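## Task

A slant-cut wooden offcut lies loose on the upturned palm of the hand. Rotate it using only this hand (the arm's final link, the wrist camera and its post count as hand) until its orientation in the hand matches the two goal pictures. The task fails if the offcut contacts anything else or leaves the hand. To finish, keep it still briefly in the palm or fingers, clear of the wrist, camera and camera post, with the palm pointing straight up and no hand motor showing moving or overload or building toward a shutdown (a motor dead from the first reading is ignored), then declare completion.

## Robot and tools

Robot: one six-joint FANUC CRX arm carrying a four-digit right hand (LEAP style: index, middle, ring, thumb; 16 motors). There is a single arm, so every command is one row, not one per arm. Cameras: cam_head_left and cam_head_right (fixed, looking at the workspace) and cam_wrist (on a post on the hand); each image is 896x504. Goal pictures are shown with the task; show_instructions displays them again.

Frames. The scene frame has its origin on the table under the arm base, +z up, +y to the left when facing along +x. Result poses (end_effector_position in metres, end_effector_quat_wxyz) are in this frame. The hand point sits in front of the palm where thumb tip meets index and middle tips. Its own axes: +z along the straightened fingers toward the tips; +x across the palm away from the thumb; +y out of the palm face (palm surface at y = -0.062 m). So palm facing straight up means the hand point +y aims along world +z. A fixed mast near the wrist (x +0.05 to +0.10, z -0.16 to -0.11, reaching y = +0.06 m) can collide with things.

The row. Every motion command is a row of 24 numbers, each between -1 and 1:
1-6: dx, dy, dz, rx, ry, rz. An offset, not a pose, expressed in the hand point's own axes, measured from the hand point's measured pose at the start of the action (for the first action of a call, the last pose reported in this scene). Every row of an action refers to that same start, not to the preceding row. Scale: 1.0 = 0.6 m for dx/dy/dz, and 1.0 = 180 degrees for the rotation vector rx, ry, rz. All zeros keeps the hand where it is.
7-22: goal angles of the hand hinges, absolute, each scaled linearly between its two stops, in this order: index_mcp, index_abd, index_pip, index_dip, thumb_cmc, thumb_axl, thumb_mcp, thumb_ipl, middle_mcp, middle_abd, middle_pip, middle_dip, ring_mcp, ring_abd, ring_pip, ring_dip. Brackets give degrees at +1, at -1, and the straight value. Fingers: _mcp bends at knuckle toward palm (+128, -18; -0.75); _abd swings sideways away from thumb (+60, -60; 0.00); _pip (+108, -29; -0.58); _dip (+117, -21; -0.70). Thumb: thumb_cmc swings from beside the palm to in front of it (+120, -20; -0.71); thumb_axl rolls it (+140, -27; -0.68); thumb_mcp (+109, -69; -0.23) and thumb_ipl (+108, -77; -0.17) bend it; with axl straight these bend toward +z, with axl near +0.40 they bend the same way cmc swings.
23: current_limit, every motor's current cap, linear from 0 mA at -1 to 550 mA at +1 (floor 11 mA); it also caps hinge speed; far below 0 a finger may not lift.
24: speed, set-point rate of (speed+1)/2 times 5.9 rad/s (minimum 0.001 of that). Starting values: current_limit +0.4, speed -0.6. Values persist until rewritten.

Tools.
execute_actions(actions): a list of actions; each action is a list of 1 to 15 rows, one per 1/30 s step; fewer rows means the last row is held to fill 15 steps. An empty list just returns state and images.
move(target, speed, blocking): target is one 24-number row; its pose part is an offset from the pose in the last result that showed one. The hand point follows a straight path there at up to speed m/s (0.002 to 0.5, default 0.25; turning up to twice that in rad/s), lasting 0.5 to 10 s; hand numbers are sent at the start. It ignores obstacles and can overshoot speed near a straight arm. blocking=false returns after 0.5 s while motion continues; then use wait or stop before new moves or actions.
wait(seconds): 0 to 10, holds the last command and returns a result.
stop(): brakes a running move.
zoom_image(camera, region): region [x0, y0, x1, y1] in pixels, at most 504x504, of that camera's latest image.
show_instructions(), read_manual(section="licences"): no motion.
finished_scene(scene): give the number of the current scene to end it once the goal holds; irreversible.

Control limits. Each step the commanded pose is clipped to within 70 mm and 16 degrees of the measured pose; position wins over orientation if both cannot be met. After an action the arm stops at the last clipped pose, so large changes need further actions. Joint ranges (rad): waist ±3.491, shoulder ±3.140, elbow -1.187 to 4.328, forearm roll ±3.316, wrist pitch ±3.140, wrist roll ±3.927.

Results. State line gives pose; "Hand target" is the pose now being driven to; "pose unreachable" means the clearance check altered or blocked the command. Hand lists, per motor in row order: hand_goal (written goals; repeating them keeps a grip), hand_measured (actual positions; repeating them loosens a grip), hand_current_ma (positive pushes toward -1), hand_state (moving, goal, blocked, overload), plus hand_current_limit and hand_speed. A move adds a "move:" line: done, off_target, moving, held or fault, with limits such as paced (pose clipped) or held (steps blocked), and distance to target.

Hazards. A finger presses only when its goal lies past the contact; grip force rises with that gap up to the cap. Any motor at 495 mA or more accumulates seconds (decaying below that); at 5 s it shuts off for 10 s, dropping whatever it held. Joint torque at its load limit (waist/shoulder/elbow 144 N m, wrist joints 36 N m, held weight included) or 150 N on the arm triggers a 10 s stop and skips the rest of the call; hand commands sent during a stop are lost. After a HAND FAULT line remaining motion calls in that reply are skipped. Motors heat while loaded; a MOTOR HOT warning precedes an over-temperature stop. Avoid tilting the palm so the block slides off, flicking it, letting it touch the wrist, camera or mast, fast or deep contacts, and anything knocked off the table. Random brief pushes may jostle loose objects.

Each tool is called after "Request:" as a command line: name --argument value for each argument, lists and objects as JSON in quotes; but a table of rows of numbers goes row by row, as --pt "numbers of a row", without its own name.

Reference images:

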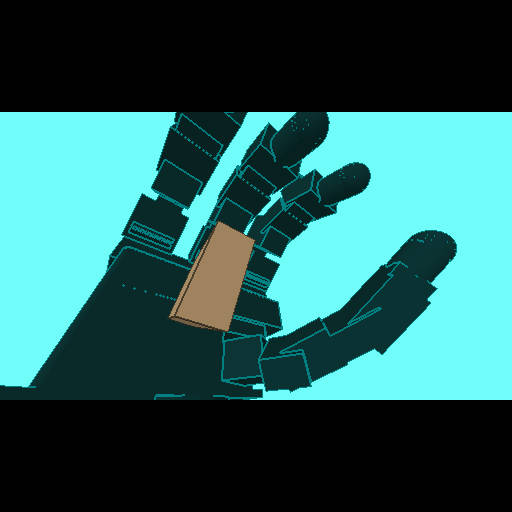

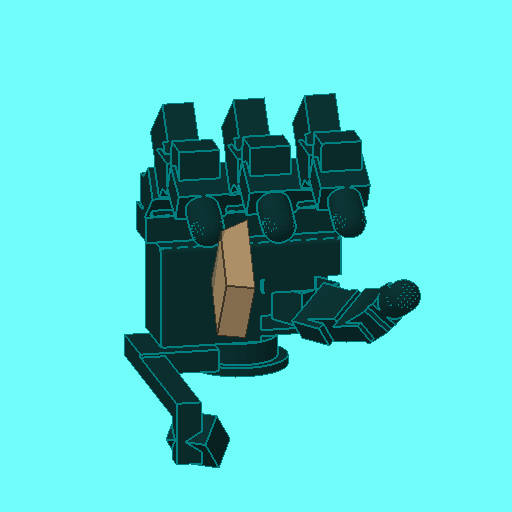

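## Session

Request:
execute_actions --actions '[]'

Request:
show_instructions

Scene clock: 0.00 s.
end_effector_position=(+0.5993, -0.0446, +0.4258) hand_goal=(-0.046, +0.000, +0.008, -0.280, +0.104, -0.266, -0.032, +0.018, -0.046, +0.000, +0.008, -0.280, -0.046, +0.000, +0.008, -0.280) hand_measured=(-0.060, +0.000, +0.006, -0.282, +0.088, -0.270, -0.034, +0.016, -0.064, +0.000, +0.006, -0.282, -0.060, +0.000, +0.006, -0.282) hand_current_ma=(-86, +0, -14, -13, -79, -26, -12, -11, -96, +0, -14, -12, -86, +0, -14, -14) hand_state=(goal, goal, goal, goal, goal, goal, goal, goal, goal, goal, goal, goal, goal, goal, goal, goal) hand_current_limit=0.40 hand_speed=-0.60 end_effector_quat_wxyz=(+0.695, +0.710, +0.075, +0.082)
Joint positions: [ 0.425  0.544  0.34  -1.613  1.728  1.35 ]
Joint velocities: [-0.     0.    -0.     0.     0.001  0.001]
Hand target: +0.599, -0.045, +0.426; +0.695, +0.710, +0.075, +0.082

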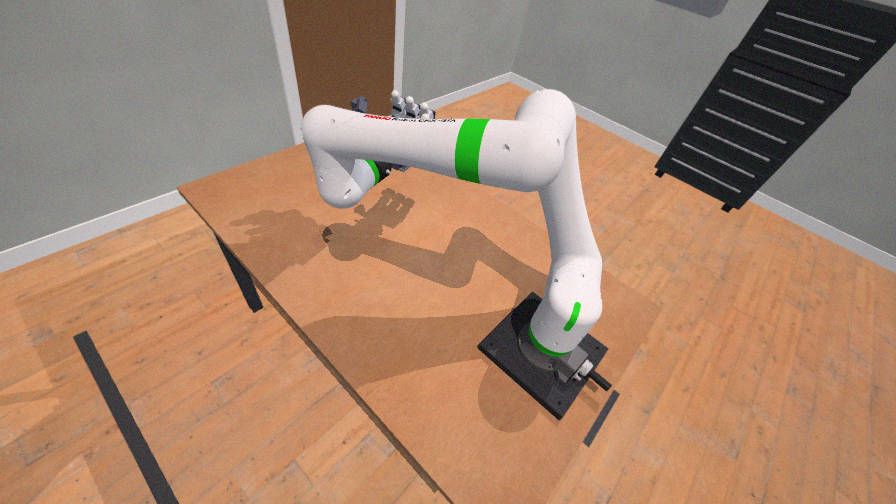

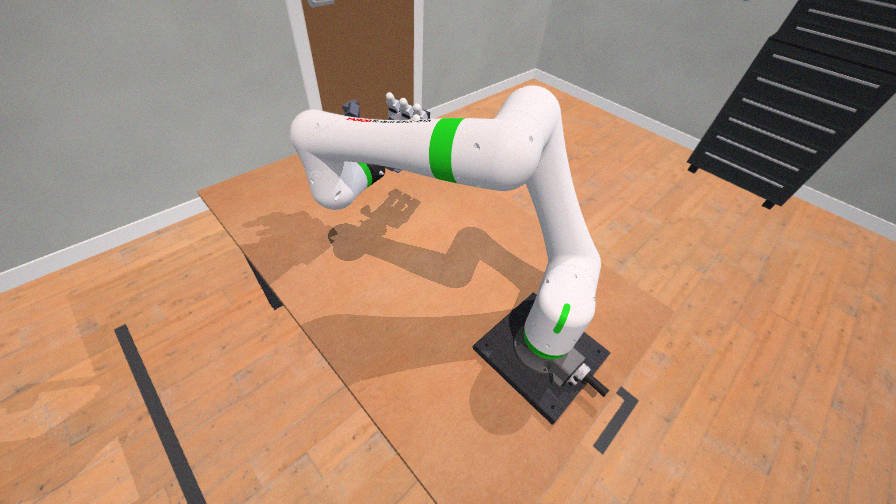

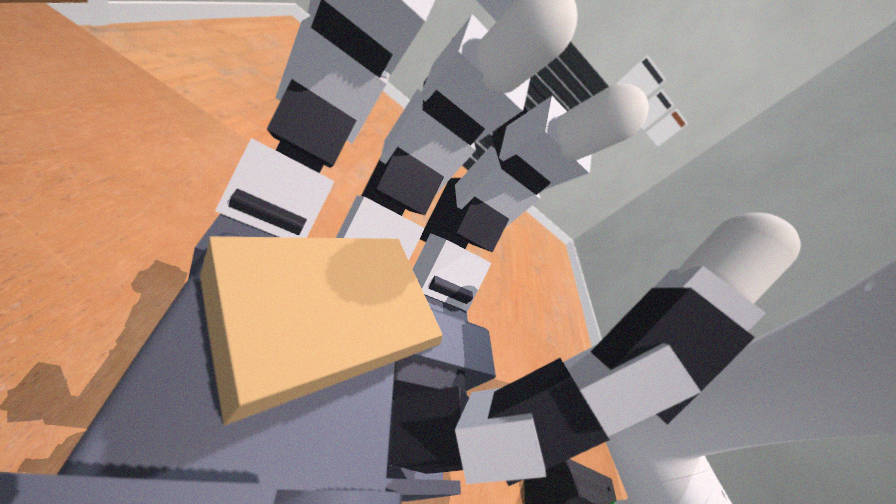

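Reference images for this scene: goal picture from the wrist camera place, goal picture looking into the palm.

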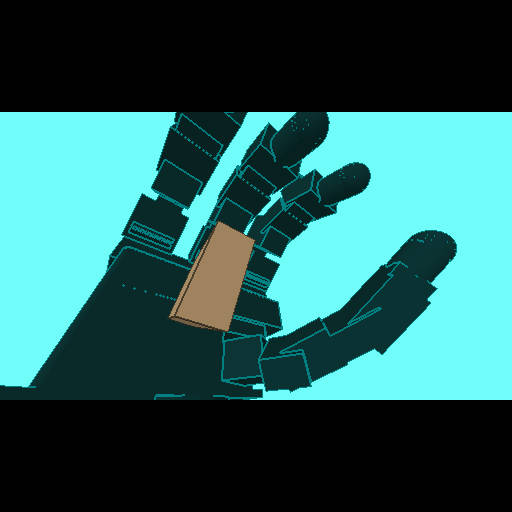

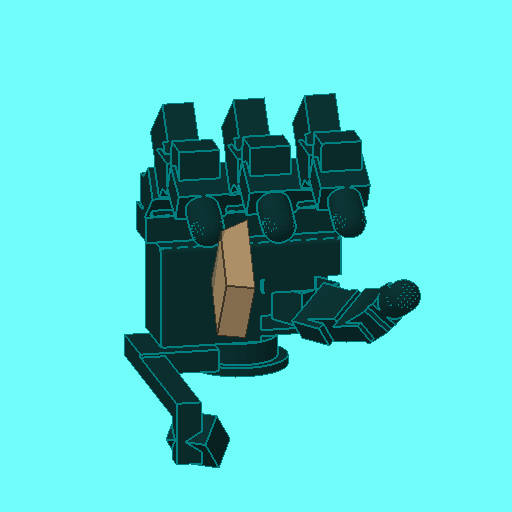

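Request:
zoom_image --camera "cam_wrist" --region '[160, 200, 520, 450]'

Region (160, 200, 520, 450) of cam_wrist's 896x504 image, scaled by 1.400, with more detail than that image has; it fills the top 350 rows of this view, and the rest is white.

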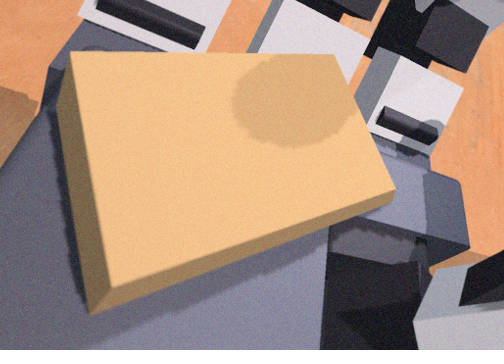

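Request:
move --target '[-0.194,-0.016,-0.94,0,0.318,0,-0.046,0,0.008,-0.28,0.104,-0.266,-0.032,0.018,-0.046,0,0.008,-0.28,-0.046,0,0.008,-0.28,0.4,-0.6]' --speed 0.15

Scene clock: 124.17 s.
end_effector_position=(+0.3597, +0.4778, +0.4257) hand_goal=(-0.046, +0.000, +0.008, -0.280, +0.104, -0.266, -0.032, +0.018, -0.046, +0.000, +0.008, -0.280, -0.046, +0.000, +0.008, -0.280) hand_measured=(-0.058, +0.000, +0.006, -0.282, +0.090, -0.270, -0.034, +0.016, -0.062, +0.000, +0.006, -0.282, -0.058, +0.000, +0.006, -0.282) hand_current_ma=(-75, +0, -12, -13, -73, -25, -9, -11, -84, +0, -12, -12, -73, +0, -12, -14) hand_state=(goal, goal, goal, goal, goal, goal, goal, goal, goal, goal, goal, goal, goal, goal, goal, goal) hand_current_limit=0.40 hand_speed=-0.60 end_effector_quat_wxyz=(+0.573, +0.585, +0.400, +0.412)
Joint positions: [ 1.423  0.557  0.337 -1.604  1.729  1.333]
Joint velocities: [ 0.001 -0.     0.    -0.    -0.001 -0.001]
Hand target: +0.360, +0.478, +0.426; +0.573, +0.585, +0.400, +0.412
Off the commanded pose: 0.002 m, 0 deg.
move: done
camera_calibration (this result's frames):
cam_wrist: T_world_to_cam=[[-0.324756, -0.738667, 0.590681, 0.243205], [-0.808956, -0.106637, -0.578117, 0.543759], [0.490024, -0.665582, -0.562918, 0.501743], [0, 0, 0, 1]] pos_world=[0.272993, 0.571583, 0.45314]

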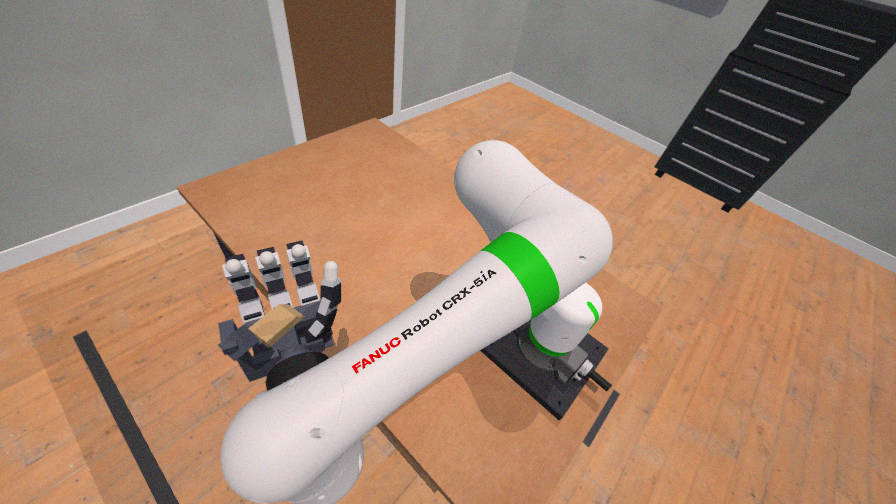

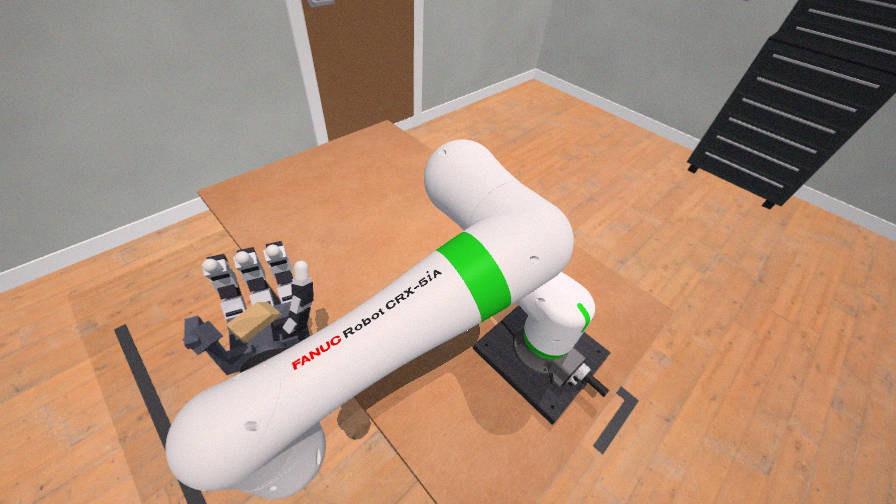

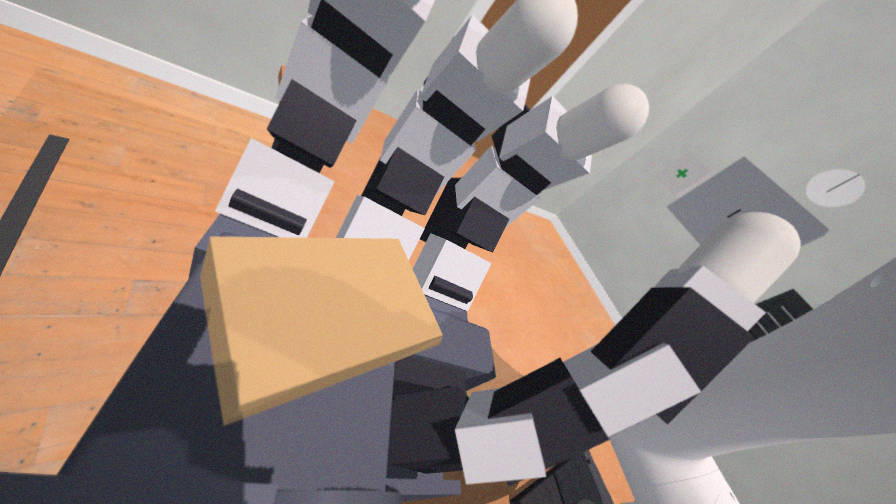

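Request:
zoom_image --camera "cam_head_left" --region '[205, 235, 365, 395]'

Region (205, 235, 365, 395) of cam_head_left's 896x504 image, scaled by 3.150, with more detail than that image has.

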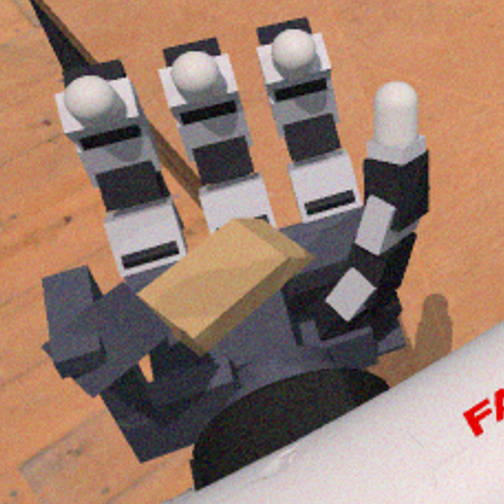

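Request:
execute_actions --actions '[[[0,0,0,0,0,0,-0.55,0,0,-0.28,0.6,-0.68,-0.23,-0.17,-0.55,0,0,-0.28,-0.137,0,0.883,0.464,0.4,-0.3]],[[0,0,0,0,0,0,-0.55,0,0,-0.28,0.6,-0.68,-0.23,-0.17,-0.55,0,0,-0.28,-0.137,0,0.883,0.464,0.4,-0.3]],[[0,0,0,0,0,0,-0.55,0,0,-0.28,0.6,-0.68,-0.23,-0.17,-0.55,0,0,-0.28,0.2,0,0.81,0.27,0.4,-0.7]],[[0,0,0,0,0,0,-0.55,0,0,-0.28,0.6,-0.68,-0.23,-0.17,-0.55,0,0,-0.28,0.41,0,0.737,0.072,0.4,-0.7]]]'

Request:
zoom_image --camera "cam_head_left" --region '[205, 235, 365, 395]'

Scene clock: 246.17 s.
end_effector_position=(+0.3597, +0.4779, +0.4257) hand_goal=(-0.550, +0.000, +0.000, -0.280, +0.600, -0.680, -0.230, -0.170, -0.550, +0.000, +0.000, -0.280, +0.410, +0.000, +0.736, +0.072) hand_measured=(-0.558, +0.000, +0.000, -0.282, +0.596, -0.678, -0.228, -0.168, -0.560, +0.000, +0.000, -0.282, +0.404, +0.000, +0.742, +0.076) hand_current_ma=(-45, +0, +3, -13, -17, +14, +12, +14, -51, +0, +3, -12, -31, +0, +35, +25) hand_state=(goal, goal, goal, goal, goal, goal, goal, goal, goal, goal, goal, goal, goal, goal, goal, goal) hand_current_limit=0.40 hand_speed=-0.70 end_effector_quat_wxyz=(+0.573, +0.585, +0.400, +0.412)
Joint positions: [ 1.423  0.557  0.337 -1.604  1.729  1.333]
Joint velocities: [-0. -0. -0.  0.  0. -0.]
Hand target: +0.360, +0.478, +0.426; +0.573, +0.585, +0.400, +0.412
Off the commanded pose: 0.000 m, 0 deg.
camera_calibration (this result's frames):
cam_wrist: T_world_to_cam=[[-0.324698, -0.738684, 0.590692, 0.243207], [-0.808963, -0.106689, -0.578098, 0.54375], [0.490052, -0.665555, -0.562926, 0.501752], [0, 0, 0, 1]] pos_world=[0.272958, 0.571608, 0.45313]

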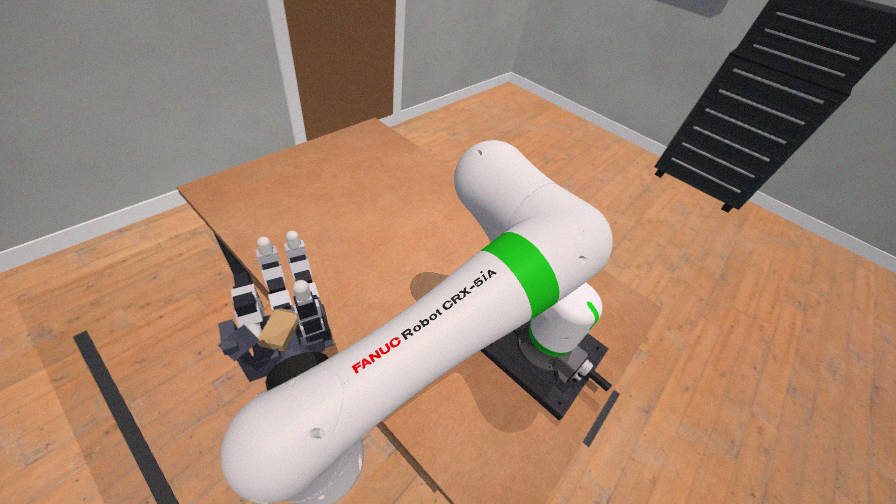

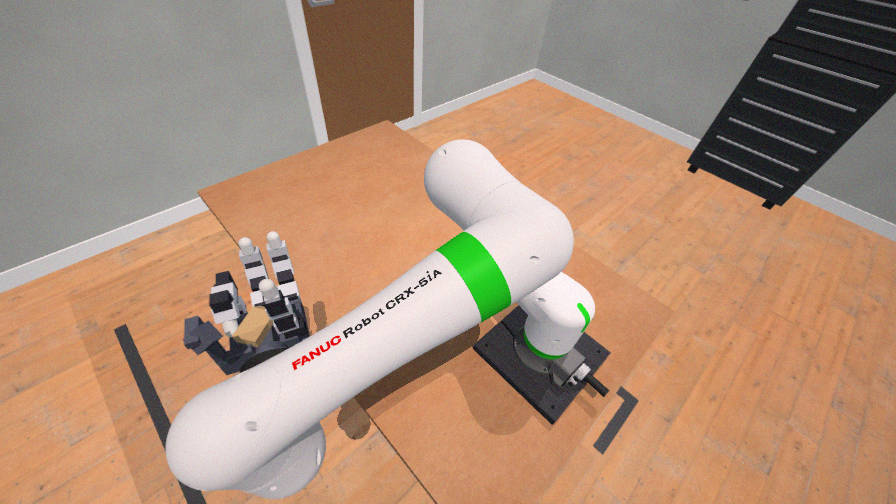

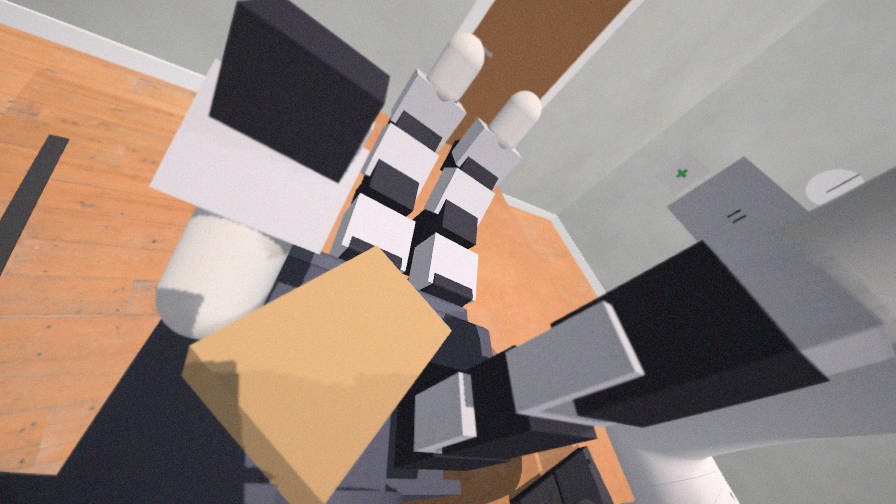

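Region (205, 235, 365, 395) of cam_head_left's 896x504 image, scaled by 3.150, with more detail than that image has.

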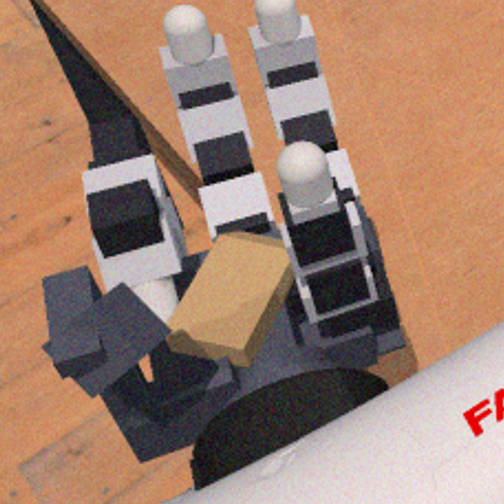

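Request:
execute_actions --actions '[[[0,0,0,0,0,0,-0.65,0,0,-0.28,0.6,-0.68,-0.23,-0.17,-0.65,0,0,-0.28,0.55,0,0.66,-0.12,0.4,-0.7]],[[0,0,0,0,0,0,-0.65,0,0,-0.28,0.6,-0.68,-0.23,-0.17,-0.65,0,0,-0.28,0.685,0,0.591,-0.304,0.4,-0.7]]]'

Request:
zoom_image --camera "cam_head_left" --region '[205, 235, 365, 395]'

Scene clock: 256.40 s.
end_effector_position=(+0.3597, +0.4779, +0.4257) hand_goal=(-0.650, +0.000, +0.000, -0.280, +0.600, -0.680, -0.230, -0.170, -0.650, +0.000, +0.000, -0.280, +0.684, +0.000, +0.590, -0.304) hand_measured=(-0.658, +0.000, +0.000, -0.282, +0.596, -0.678, -0.228, -0.168, -0.660, +0.000, +0.000, -0.282, +0.678, +0.000, +0.596, -0.290) hand_current_ma=(-47, +0, +2, -13, -17, +14, +12, +14, -53, +0, +2, -12, -31, +0, +29, +76) hand_state=(goal, goal, goal, goal, goal, goal, goal, goal, goal, goal, goal, goal, goal, goal, goal, goal) hand_current_limit=0.40 hand_speed=-0.70 end_effector_quat_wxyz=(+0.573, +0.585, +0.400, +0.412)
Joint positions: [ 1.423  0.557  0.337 -1.604  1.729  1.333]
Joint velocities: [ 0.     0.001 -0.     0.002 -0.001  0.   ]
Hand target: +0.360, +0.478, +0.426; +0.573, +0.585, +0.400, +0.412
Off the commanded pose: 0.000 m, 0 deg.
camera_calibration (this result's frames):
cam_wrist: T_world_to_cam=[[-0.324698, -0.738685, 0.590691, 0.243207], [-0.808962, -0.106688, -0.578098, 0.54375], [0.490052, -0.665554, -0.562927, 0.501752], [0, 0, 0, 1]] pos_world=[0.272958, 0.571608, 0.45313]

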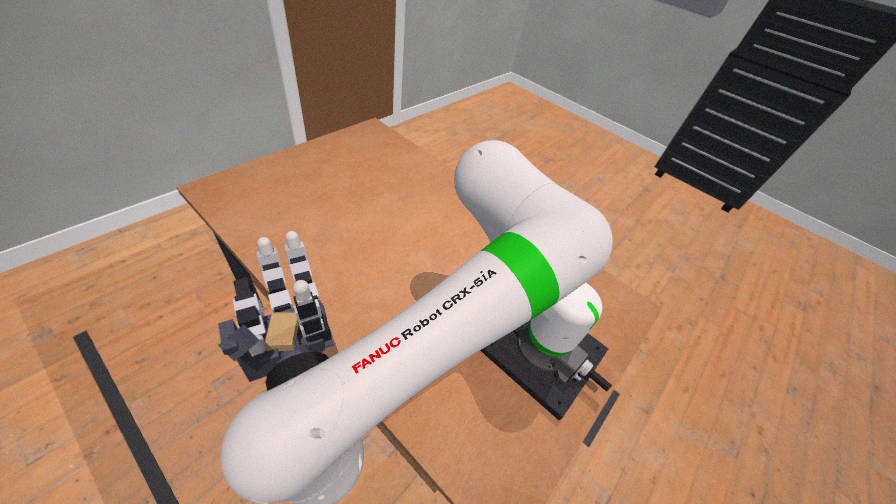

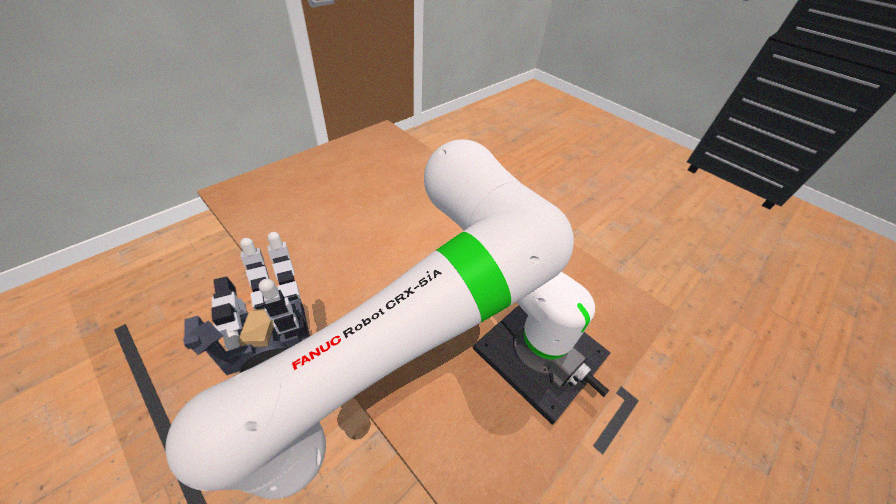

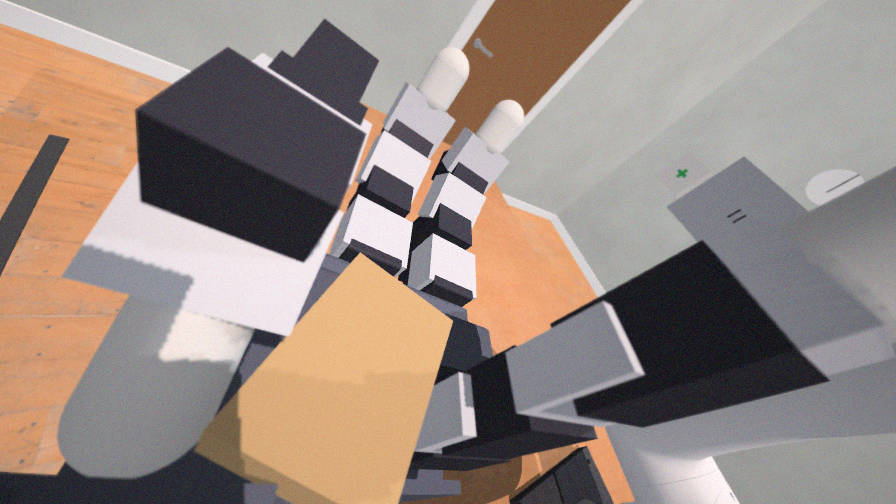

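Region (205, 235, 365, 395) of cam_head_left's 896x504 image, scaled by 3.150, with more detail than that image has.

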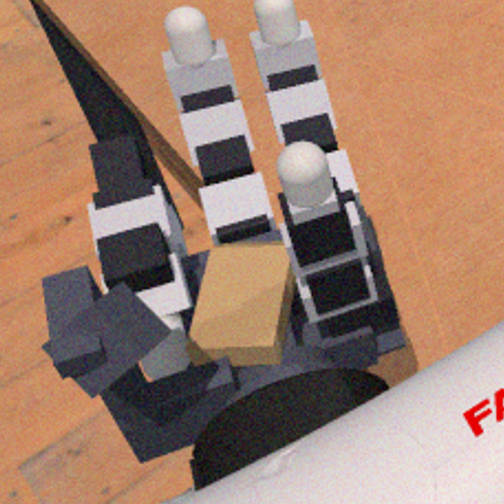

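Request:
move --target '[0,0,0,0.11,0,0,-0.25,0,0,-0.28,0.57,-0.85,-0.23,-0.17,-0.25,0,0,-0.28,0.685,0,0.591,-0.304,0.4,-0.3]' --speed 0.2

Request:
zoom_image --camera "cam_head_left" --region '[205, 235, 365, 395]'

Scene clock: 303.70 s.
end_effector_position=(+0.3597, +0.4779, +0.4257) hand_goal=(-0.250, +0.000, +0.000, -0.280, +0.570, -0.850, -0.230, -0.170, -0.250, +0.000, +0.000, -0.280, +0.684, +0.000, +0.590, -0.304) hand_measured=(-0.270, +0.000, +0.000, -0.282, +0.572, -0.848, -0.228, -0.168, -0.276, +0.000, +0.000, -0.282, +0.678, +0.000, +0.596, -0.290) hand_current_ma=(-122, +0, +0, -13, +11, +14, +12, +14, -137, +0, +0, -12, -31, +0, +29, +76) hand_state=(blocked, goal, goal, goal, goal, goal, goal, goal, blocked, goal, goal, goal, goal, goal, goal, goal) hand_current_limit=0.40 hand_speed=-0.30 end_effector_quat_wxyz=(+0.464, +0.674, +0.465, +0.337)
Joint positions: [ 1.378  0.463  0.417 -1.92   1.66   1.475]
Joint velocities: [-0.     0.    -0.    -0.002  0.     0.   ]
Hand target: +0.360, +0.478, +0.426; +0.464, +0.674, +0.465, +0.337
Off the commanded pose: 0.000 m, 0 deg.
move: done
camera_calibration (this result's frames):
cam_wrist: T_world_to_cam=[[-0.12679, -0.809342, 0.573489, 0.213155], [-0.952322, -0.0624241, -0.298642, 0.455195], [0.277503, -0.584011, -0.762839, 0.624351], [0, 0, 0, 1]] pos_world=[0.287259, 0.565558, 0.489978]

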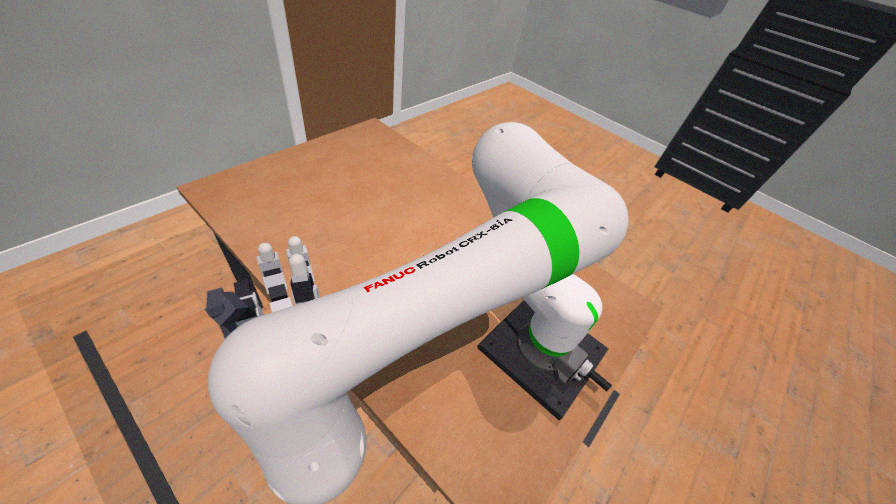

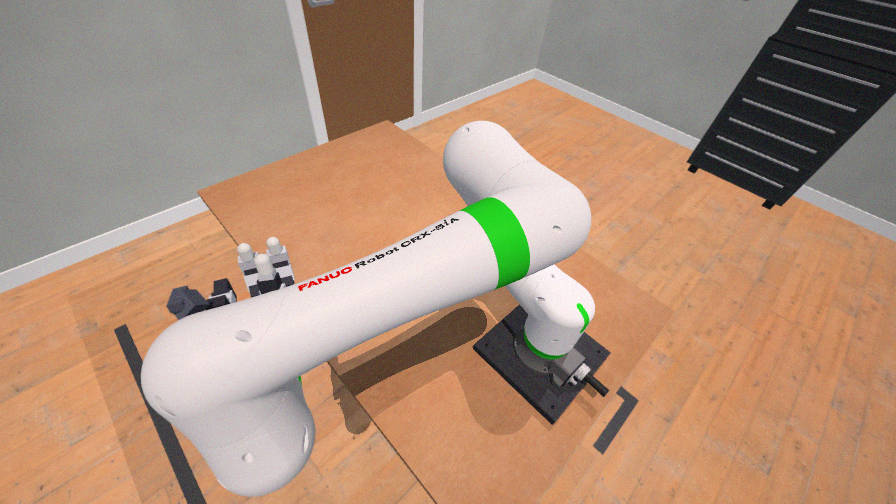

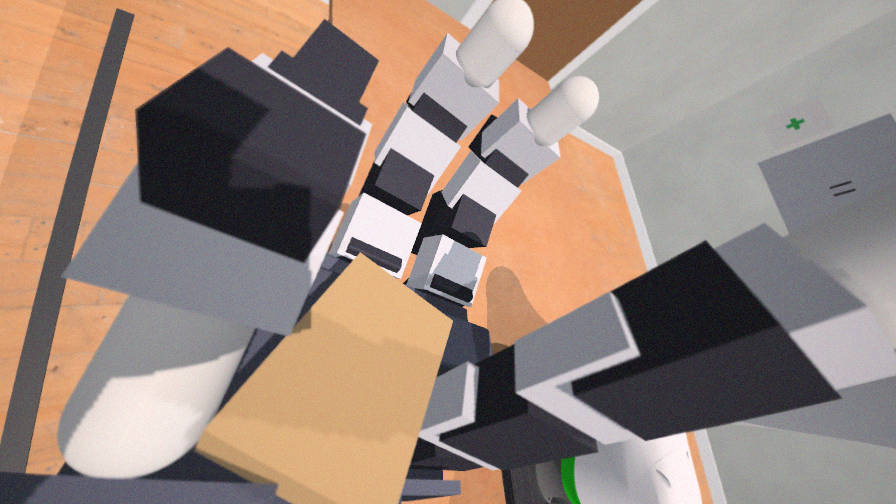

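Region (205, 235, 365, 395) of cam_head_left's 896x504 image, scaled by 3.150, with more detail than that image has.

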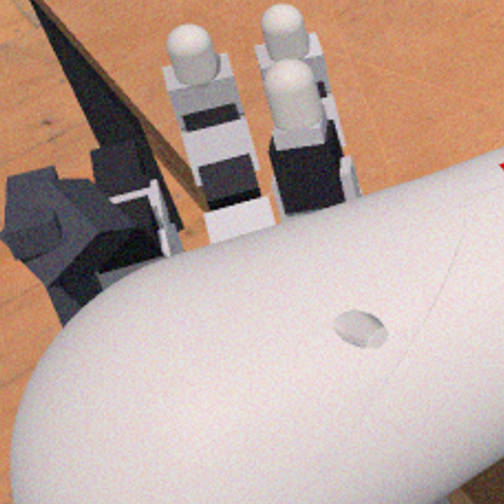

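Request:
execute_actions --actions '[[[0,0,0,0,0,0,-0.65,0,0,-0.28,0.57,-0.88,0.3,-0.3,-0.25,0,0,-0.28,0.685,0,0.591,-0.304,0.4,-0.2]],[[0,0,0,0,0,0,-0.65,0,0,-0.28,0.57,-0.88,0.79,-0.3,-0.25,0,0,-0.28,0.685,0,0.591,-0.304,0.4,-0.2]],[[0,0,0,0,0,0,-0.65,0,0,-0.28,0.57,-0.7,0.79,-0.3,-0.25,0,0,-0.28,0.685,0,0.591,-0.304,0.4,-0.7]],[[0,0,0,0,0,0,-0.65,0,0,-0.28,0.57,-0.55,0.79,-0.3,-0.25,0,0,-0.28,0.685,0,0.591,-0.304,0.4,-0.7]]]'

Scene clock: 316.30 s.
end_effector_position=(+0.3597, +0.4779, +0.4257) hand_goal=(-0.650, +0.000, +0.000, -0.280, +0.570, -0.550, +0.790, -0.300, -0.250, +0.000, +0.000, -0.280, +0.684, +0.000, +0.590, -0.304) hand_measured=(-0.658, +0.000, +0.000, -0.282, +0.570, -0.554, +0.794, -0.296, -0.276, +0.000, +0.000, -0.282, +0.678, +0.000, +0.596, -0.290) hand_current_ma=(-48, +0, -3, -13, -1, -32, +24, +25, -137, +0, +0, -12, -31, +0, +29, +76) hand_state=(goal, goal, goal, goal, goal, goal, goal, goal, blocked, goal, goal, goal, goal, goal, goal, goal) hand_current_limit=0.40 hand_speed=-0.70 end_effector_quat_wxyz=(+0.464, +0.674, +0.465, +0.337)
Joint positions: [ 1.378  0.463  0.418 -1.92   1.66   1.475]
Joint velocities: [-0. -0.  0. -0. -0. -0.]
Hand target: +0.360, +0.478, +0.426; +0.464, +0.674, +0.465, +0.337
Off the commanded pose: 0.000 m, 0 deg.
camera_calibration (this result's frames):
cam_wrist: T_world_to_cam=[[-0.126803, -0.80937, 0.573447, 0.213169], [-0.952323, -0.0623919, -0.298642, 0.455195], [0.277491, -0.583975, -0.762871, 0.624363], [0, 0, 0, 1]] pos_world=[0.287269, 0.565545, 0.490008]

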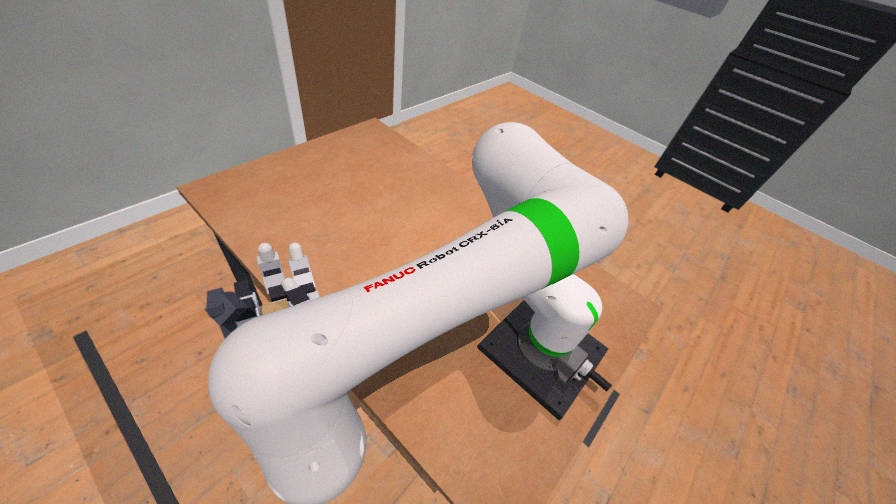

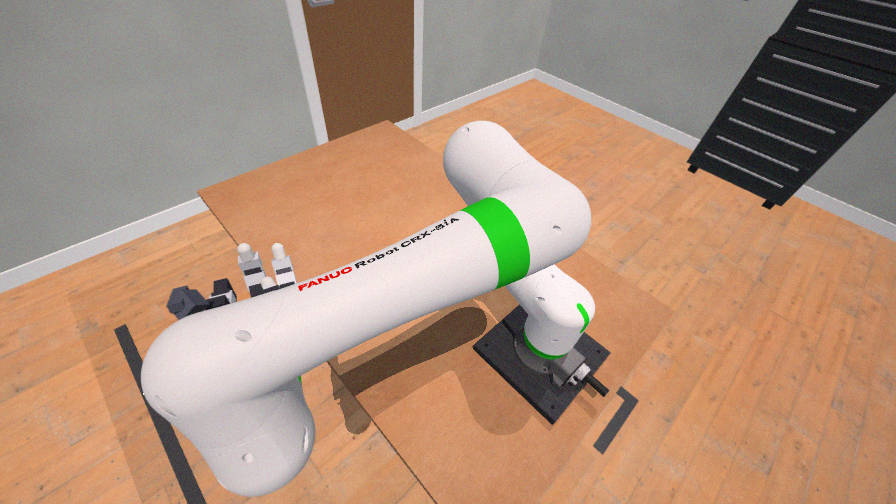

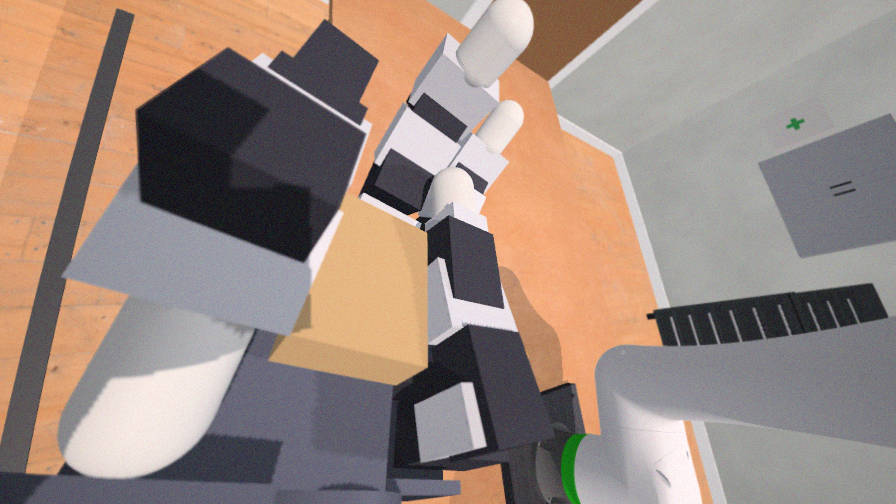

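Request:
move --target '[0,0,0,-0.117,0,0,-0.7,0,0,-0.28,0.57,-0.55,0.79,-0.3,-0.72,0,0,-0.28,-0.72,0,0.3,-0.1,0.4,-0.1]' --speed 0.2

Request:
execute_actions --actions '[[[0,0,0,0,0,0,-0.7,0,0,-0.28,0.57,-0.4,0.79,-0.3,-0.72,0,0,-0.28,-0.72,0,0.3,-0.1,0.4,-0.7]],[[0,0,0,0,0,0,-0.7,0,0,-0.28,0.57,-0.25,0.79,-0.3,-0.72,0,0,-0.28,-0.72,0,0.3,-0.1,0.4,-0.7]]]'

Request:
zoom_image --camera "cam_head_left" --region '[205, 235, 365, 395]'

Scene clock: 342.13 s.
end_effector_position=(+0.3597, +0.4779, +0.4257) hand_goal=(-0.700, +0.000, +0.000, -0.280, +0.570, -0.550, +0.790, -0.300, -0.720, +0.000, +0.000, -0.280, -0.720, +0.000, +0.300, -0.100) hand_measured=(-0.708, +0.000, +0.000, -0.282, +0.570, -0.552, +0.794, -0.296, -0.730, +0.000, +0.000, -0.282, -0.728, +0.000, +0.302, -0.102) hand_current_ma=(-48, +0, -4, -13, -1, -18, +26, +25, -56, +0, -3, -12, -42, +0, +6, -12) hand_state=(goal, goal, goal, goal, goal, goal, goal, goal, goal, goal, goal, goal, goal, goal, goal, goal) hand_current_limit=0.40 hand_speed=-0.10 end_effector_quat_wxyz=(+0.580, +0.578, +0.395, +0.416)
Joint positions: [ 1.424  0.564  0.332 -1.584  1.735  1.324]
Joint velocities: [ 0.    -0.001  0.001  0.    -0.    -0.001]
Hand target: +0.360, +0.478, +0.426; +0.580, +0.578, +0.395, +0.416
Off the commanded pose: 0.000 m, 0 deg.
move: done
camera_calibration (this result's frames):
cam_wrist: T_world_to_cam=[[-0.337268, -0.734138, 0.589315, 0.246144], [-0.796875, -0.110669, -0.593921, 0.548018], [0.501239, -0.669921, -0.547691, 0.493359], [0, 0, 0, 1]] pos_world=[0.272428, 0.571864, 0.450632]

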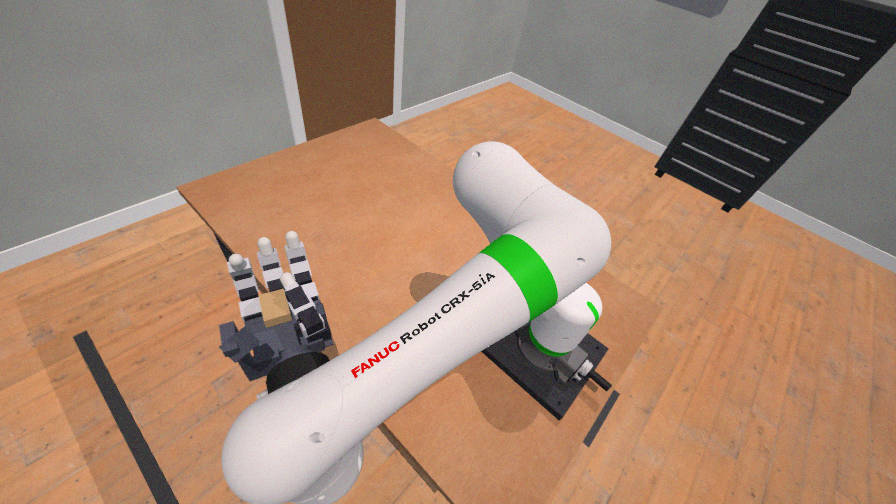

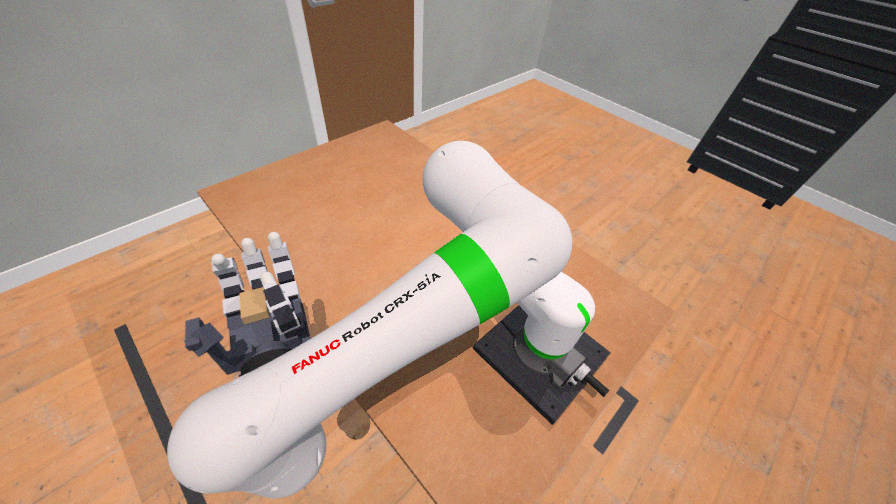

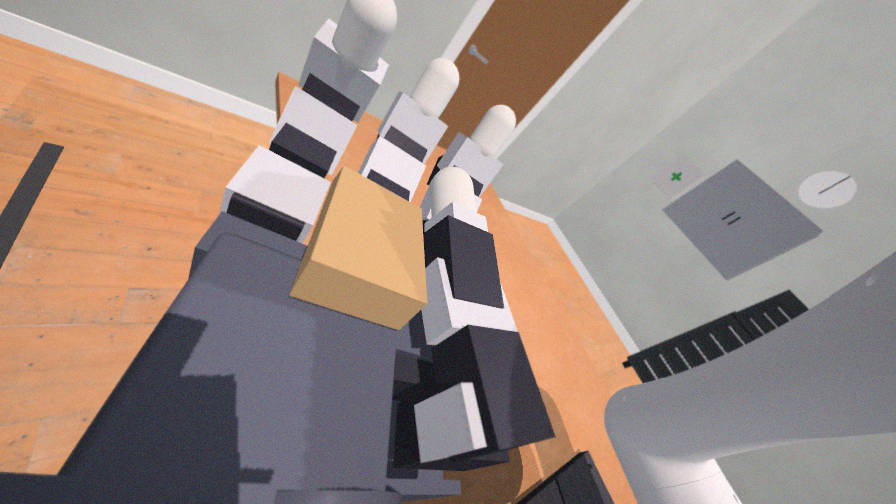

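Scene clock: 343.13 s.
end_effector_position=(+0.3597, +0.4779, +0.4257) hand_goal=(-0.700, +0.000, +0.000, -0.280, +0.570, -0.250, +0.790, -0.300, -0.720, +0.000, +0.000, -0.280, -0.720, +0.000, +0.300, -0.100) hand_measured=(-0.708, +0.000, +0.000, -0.282, +0.570, -0.254, +0.794, -0.296, -0.730, +0.000, +0.000, -0.282, -0.728, +0.000, +0.302, -0.102) hand_current_ma=(-48, +0, -4, -13, +4, -26, +26, +25, -56, +0, -3, -12, -43, +0, +6, -12) hand_state=(goal, goal, goal, goal, goal, goal, goal, goal, goal, goal, goal, goal, goal, goal, goal, goal) hand_current_limit=0.40 hand_speed=-0.70 end_effector_quat_wxyz=(+0.580, +0.578, +0.395, +0.416)
Joint positions: [ 1.424  0.564  0.332 -1.584  1.735  1.324]
Joint velocities: [-0.     0.     0.     0.001 -0.     0.   ]
Hand target: +0.360, +0.478, +0.426; +0.580, +0.578, +0.395, +0.416
Off the commanded pose: 0.000 m, 0 deg.
camera_calibration (this result's frames):
cam_wrist: T_world_to_cam=[[-0.337272, -0.734135, 0.589316, 0.246143], [-0.796875, -0.110666, -0.593922, 0.548016], [0.501237, -0.669924, -0.547689, 0.49336], [0, 0, 0, 1]] pos_world=[0.272427, 0.571864, 0.450631]

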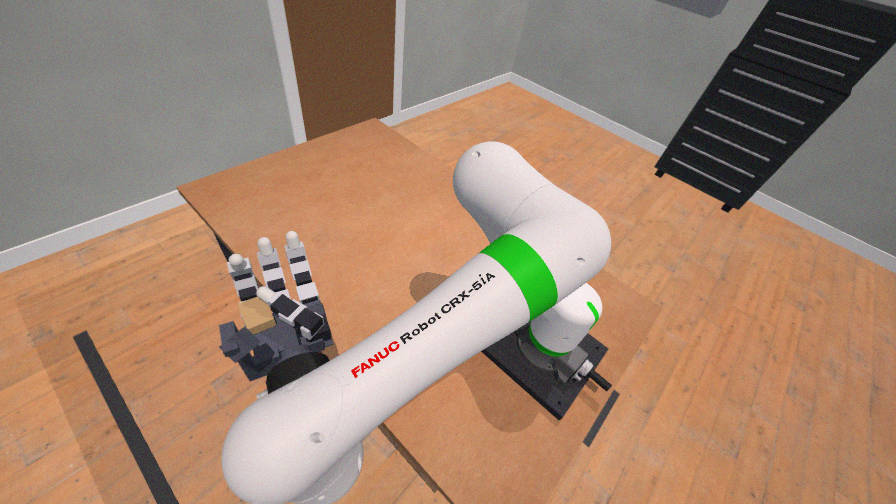

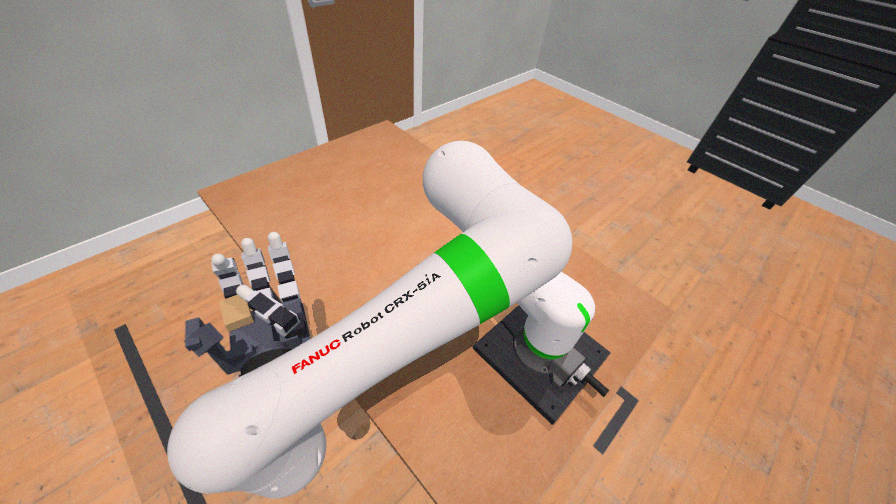

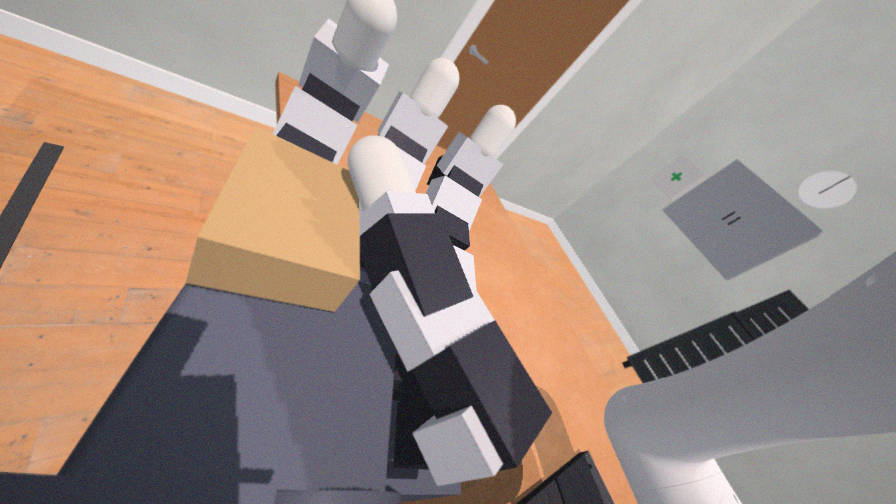

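Region (205, 235, 365, 395) of cam_head_left's 896x504 image, scaled by 3.150, with more detail than that image has.

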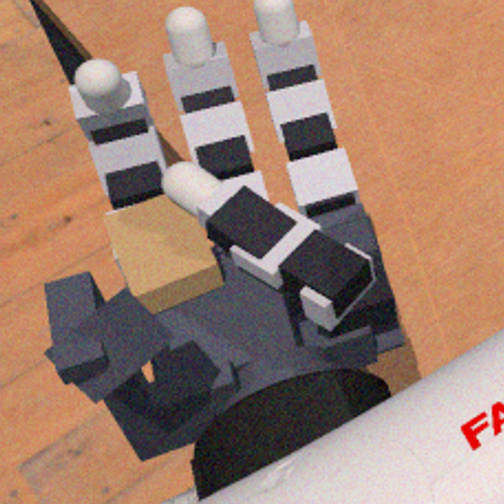

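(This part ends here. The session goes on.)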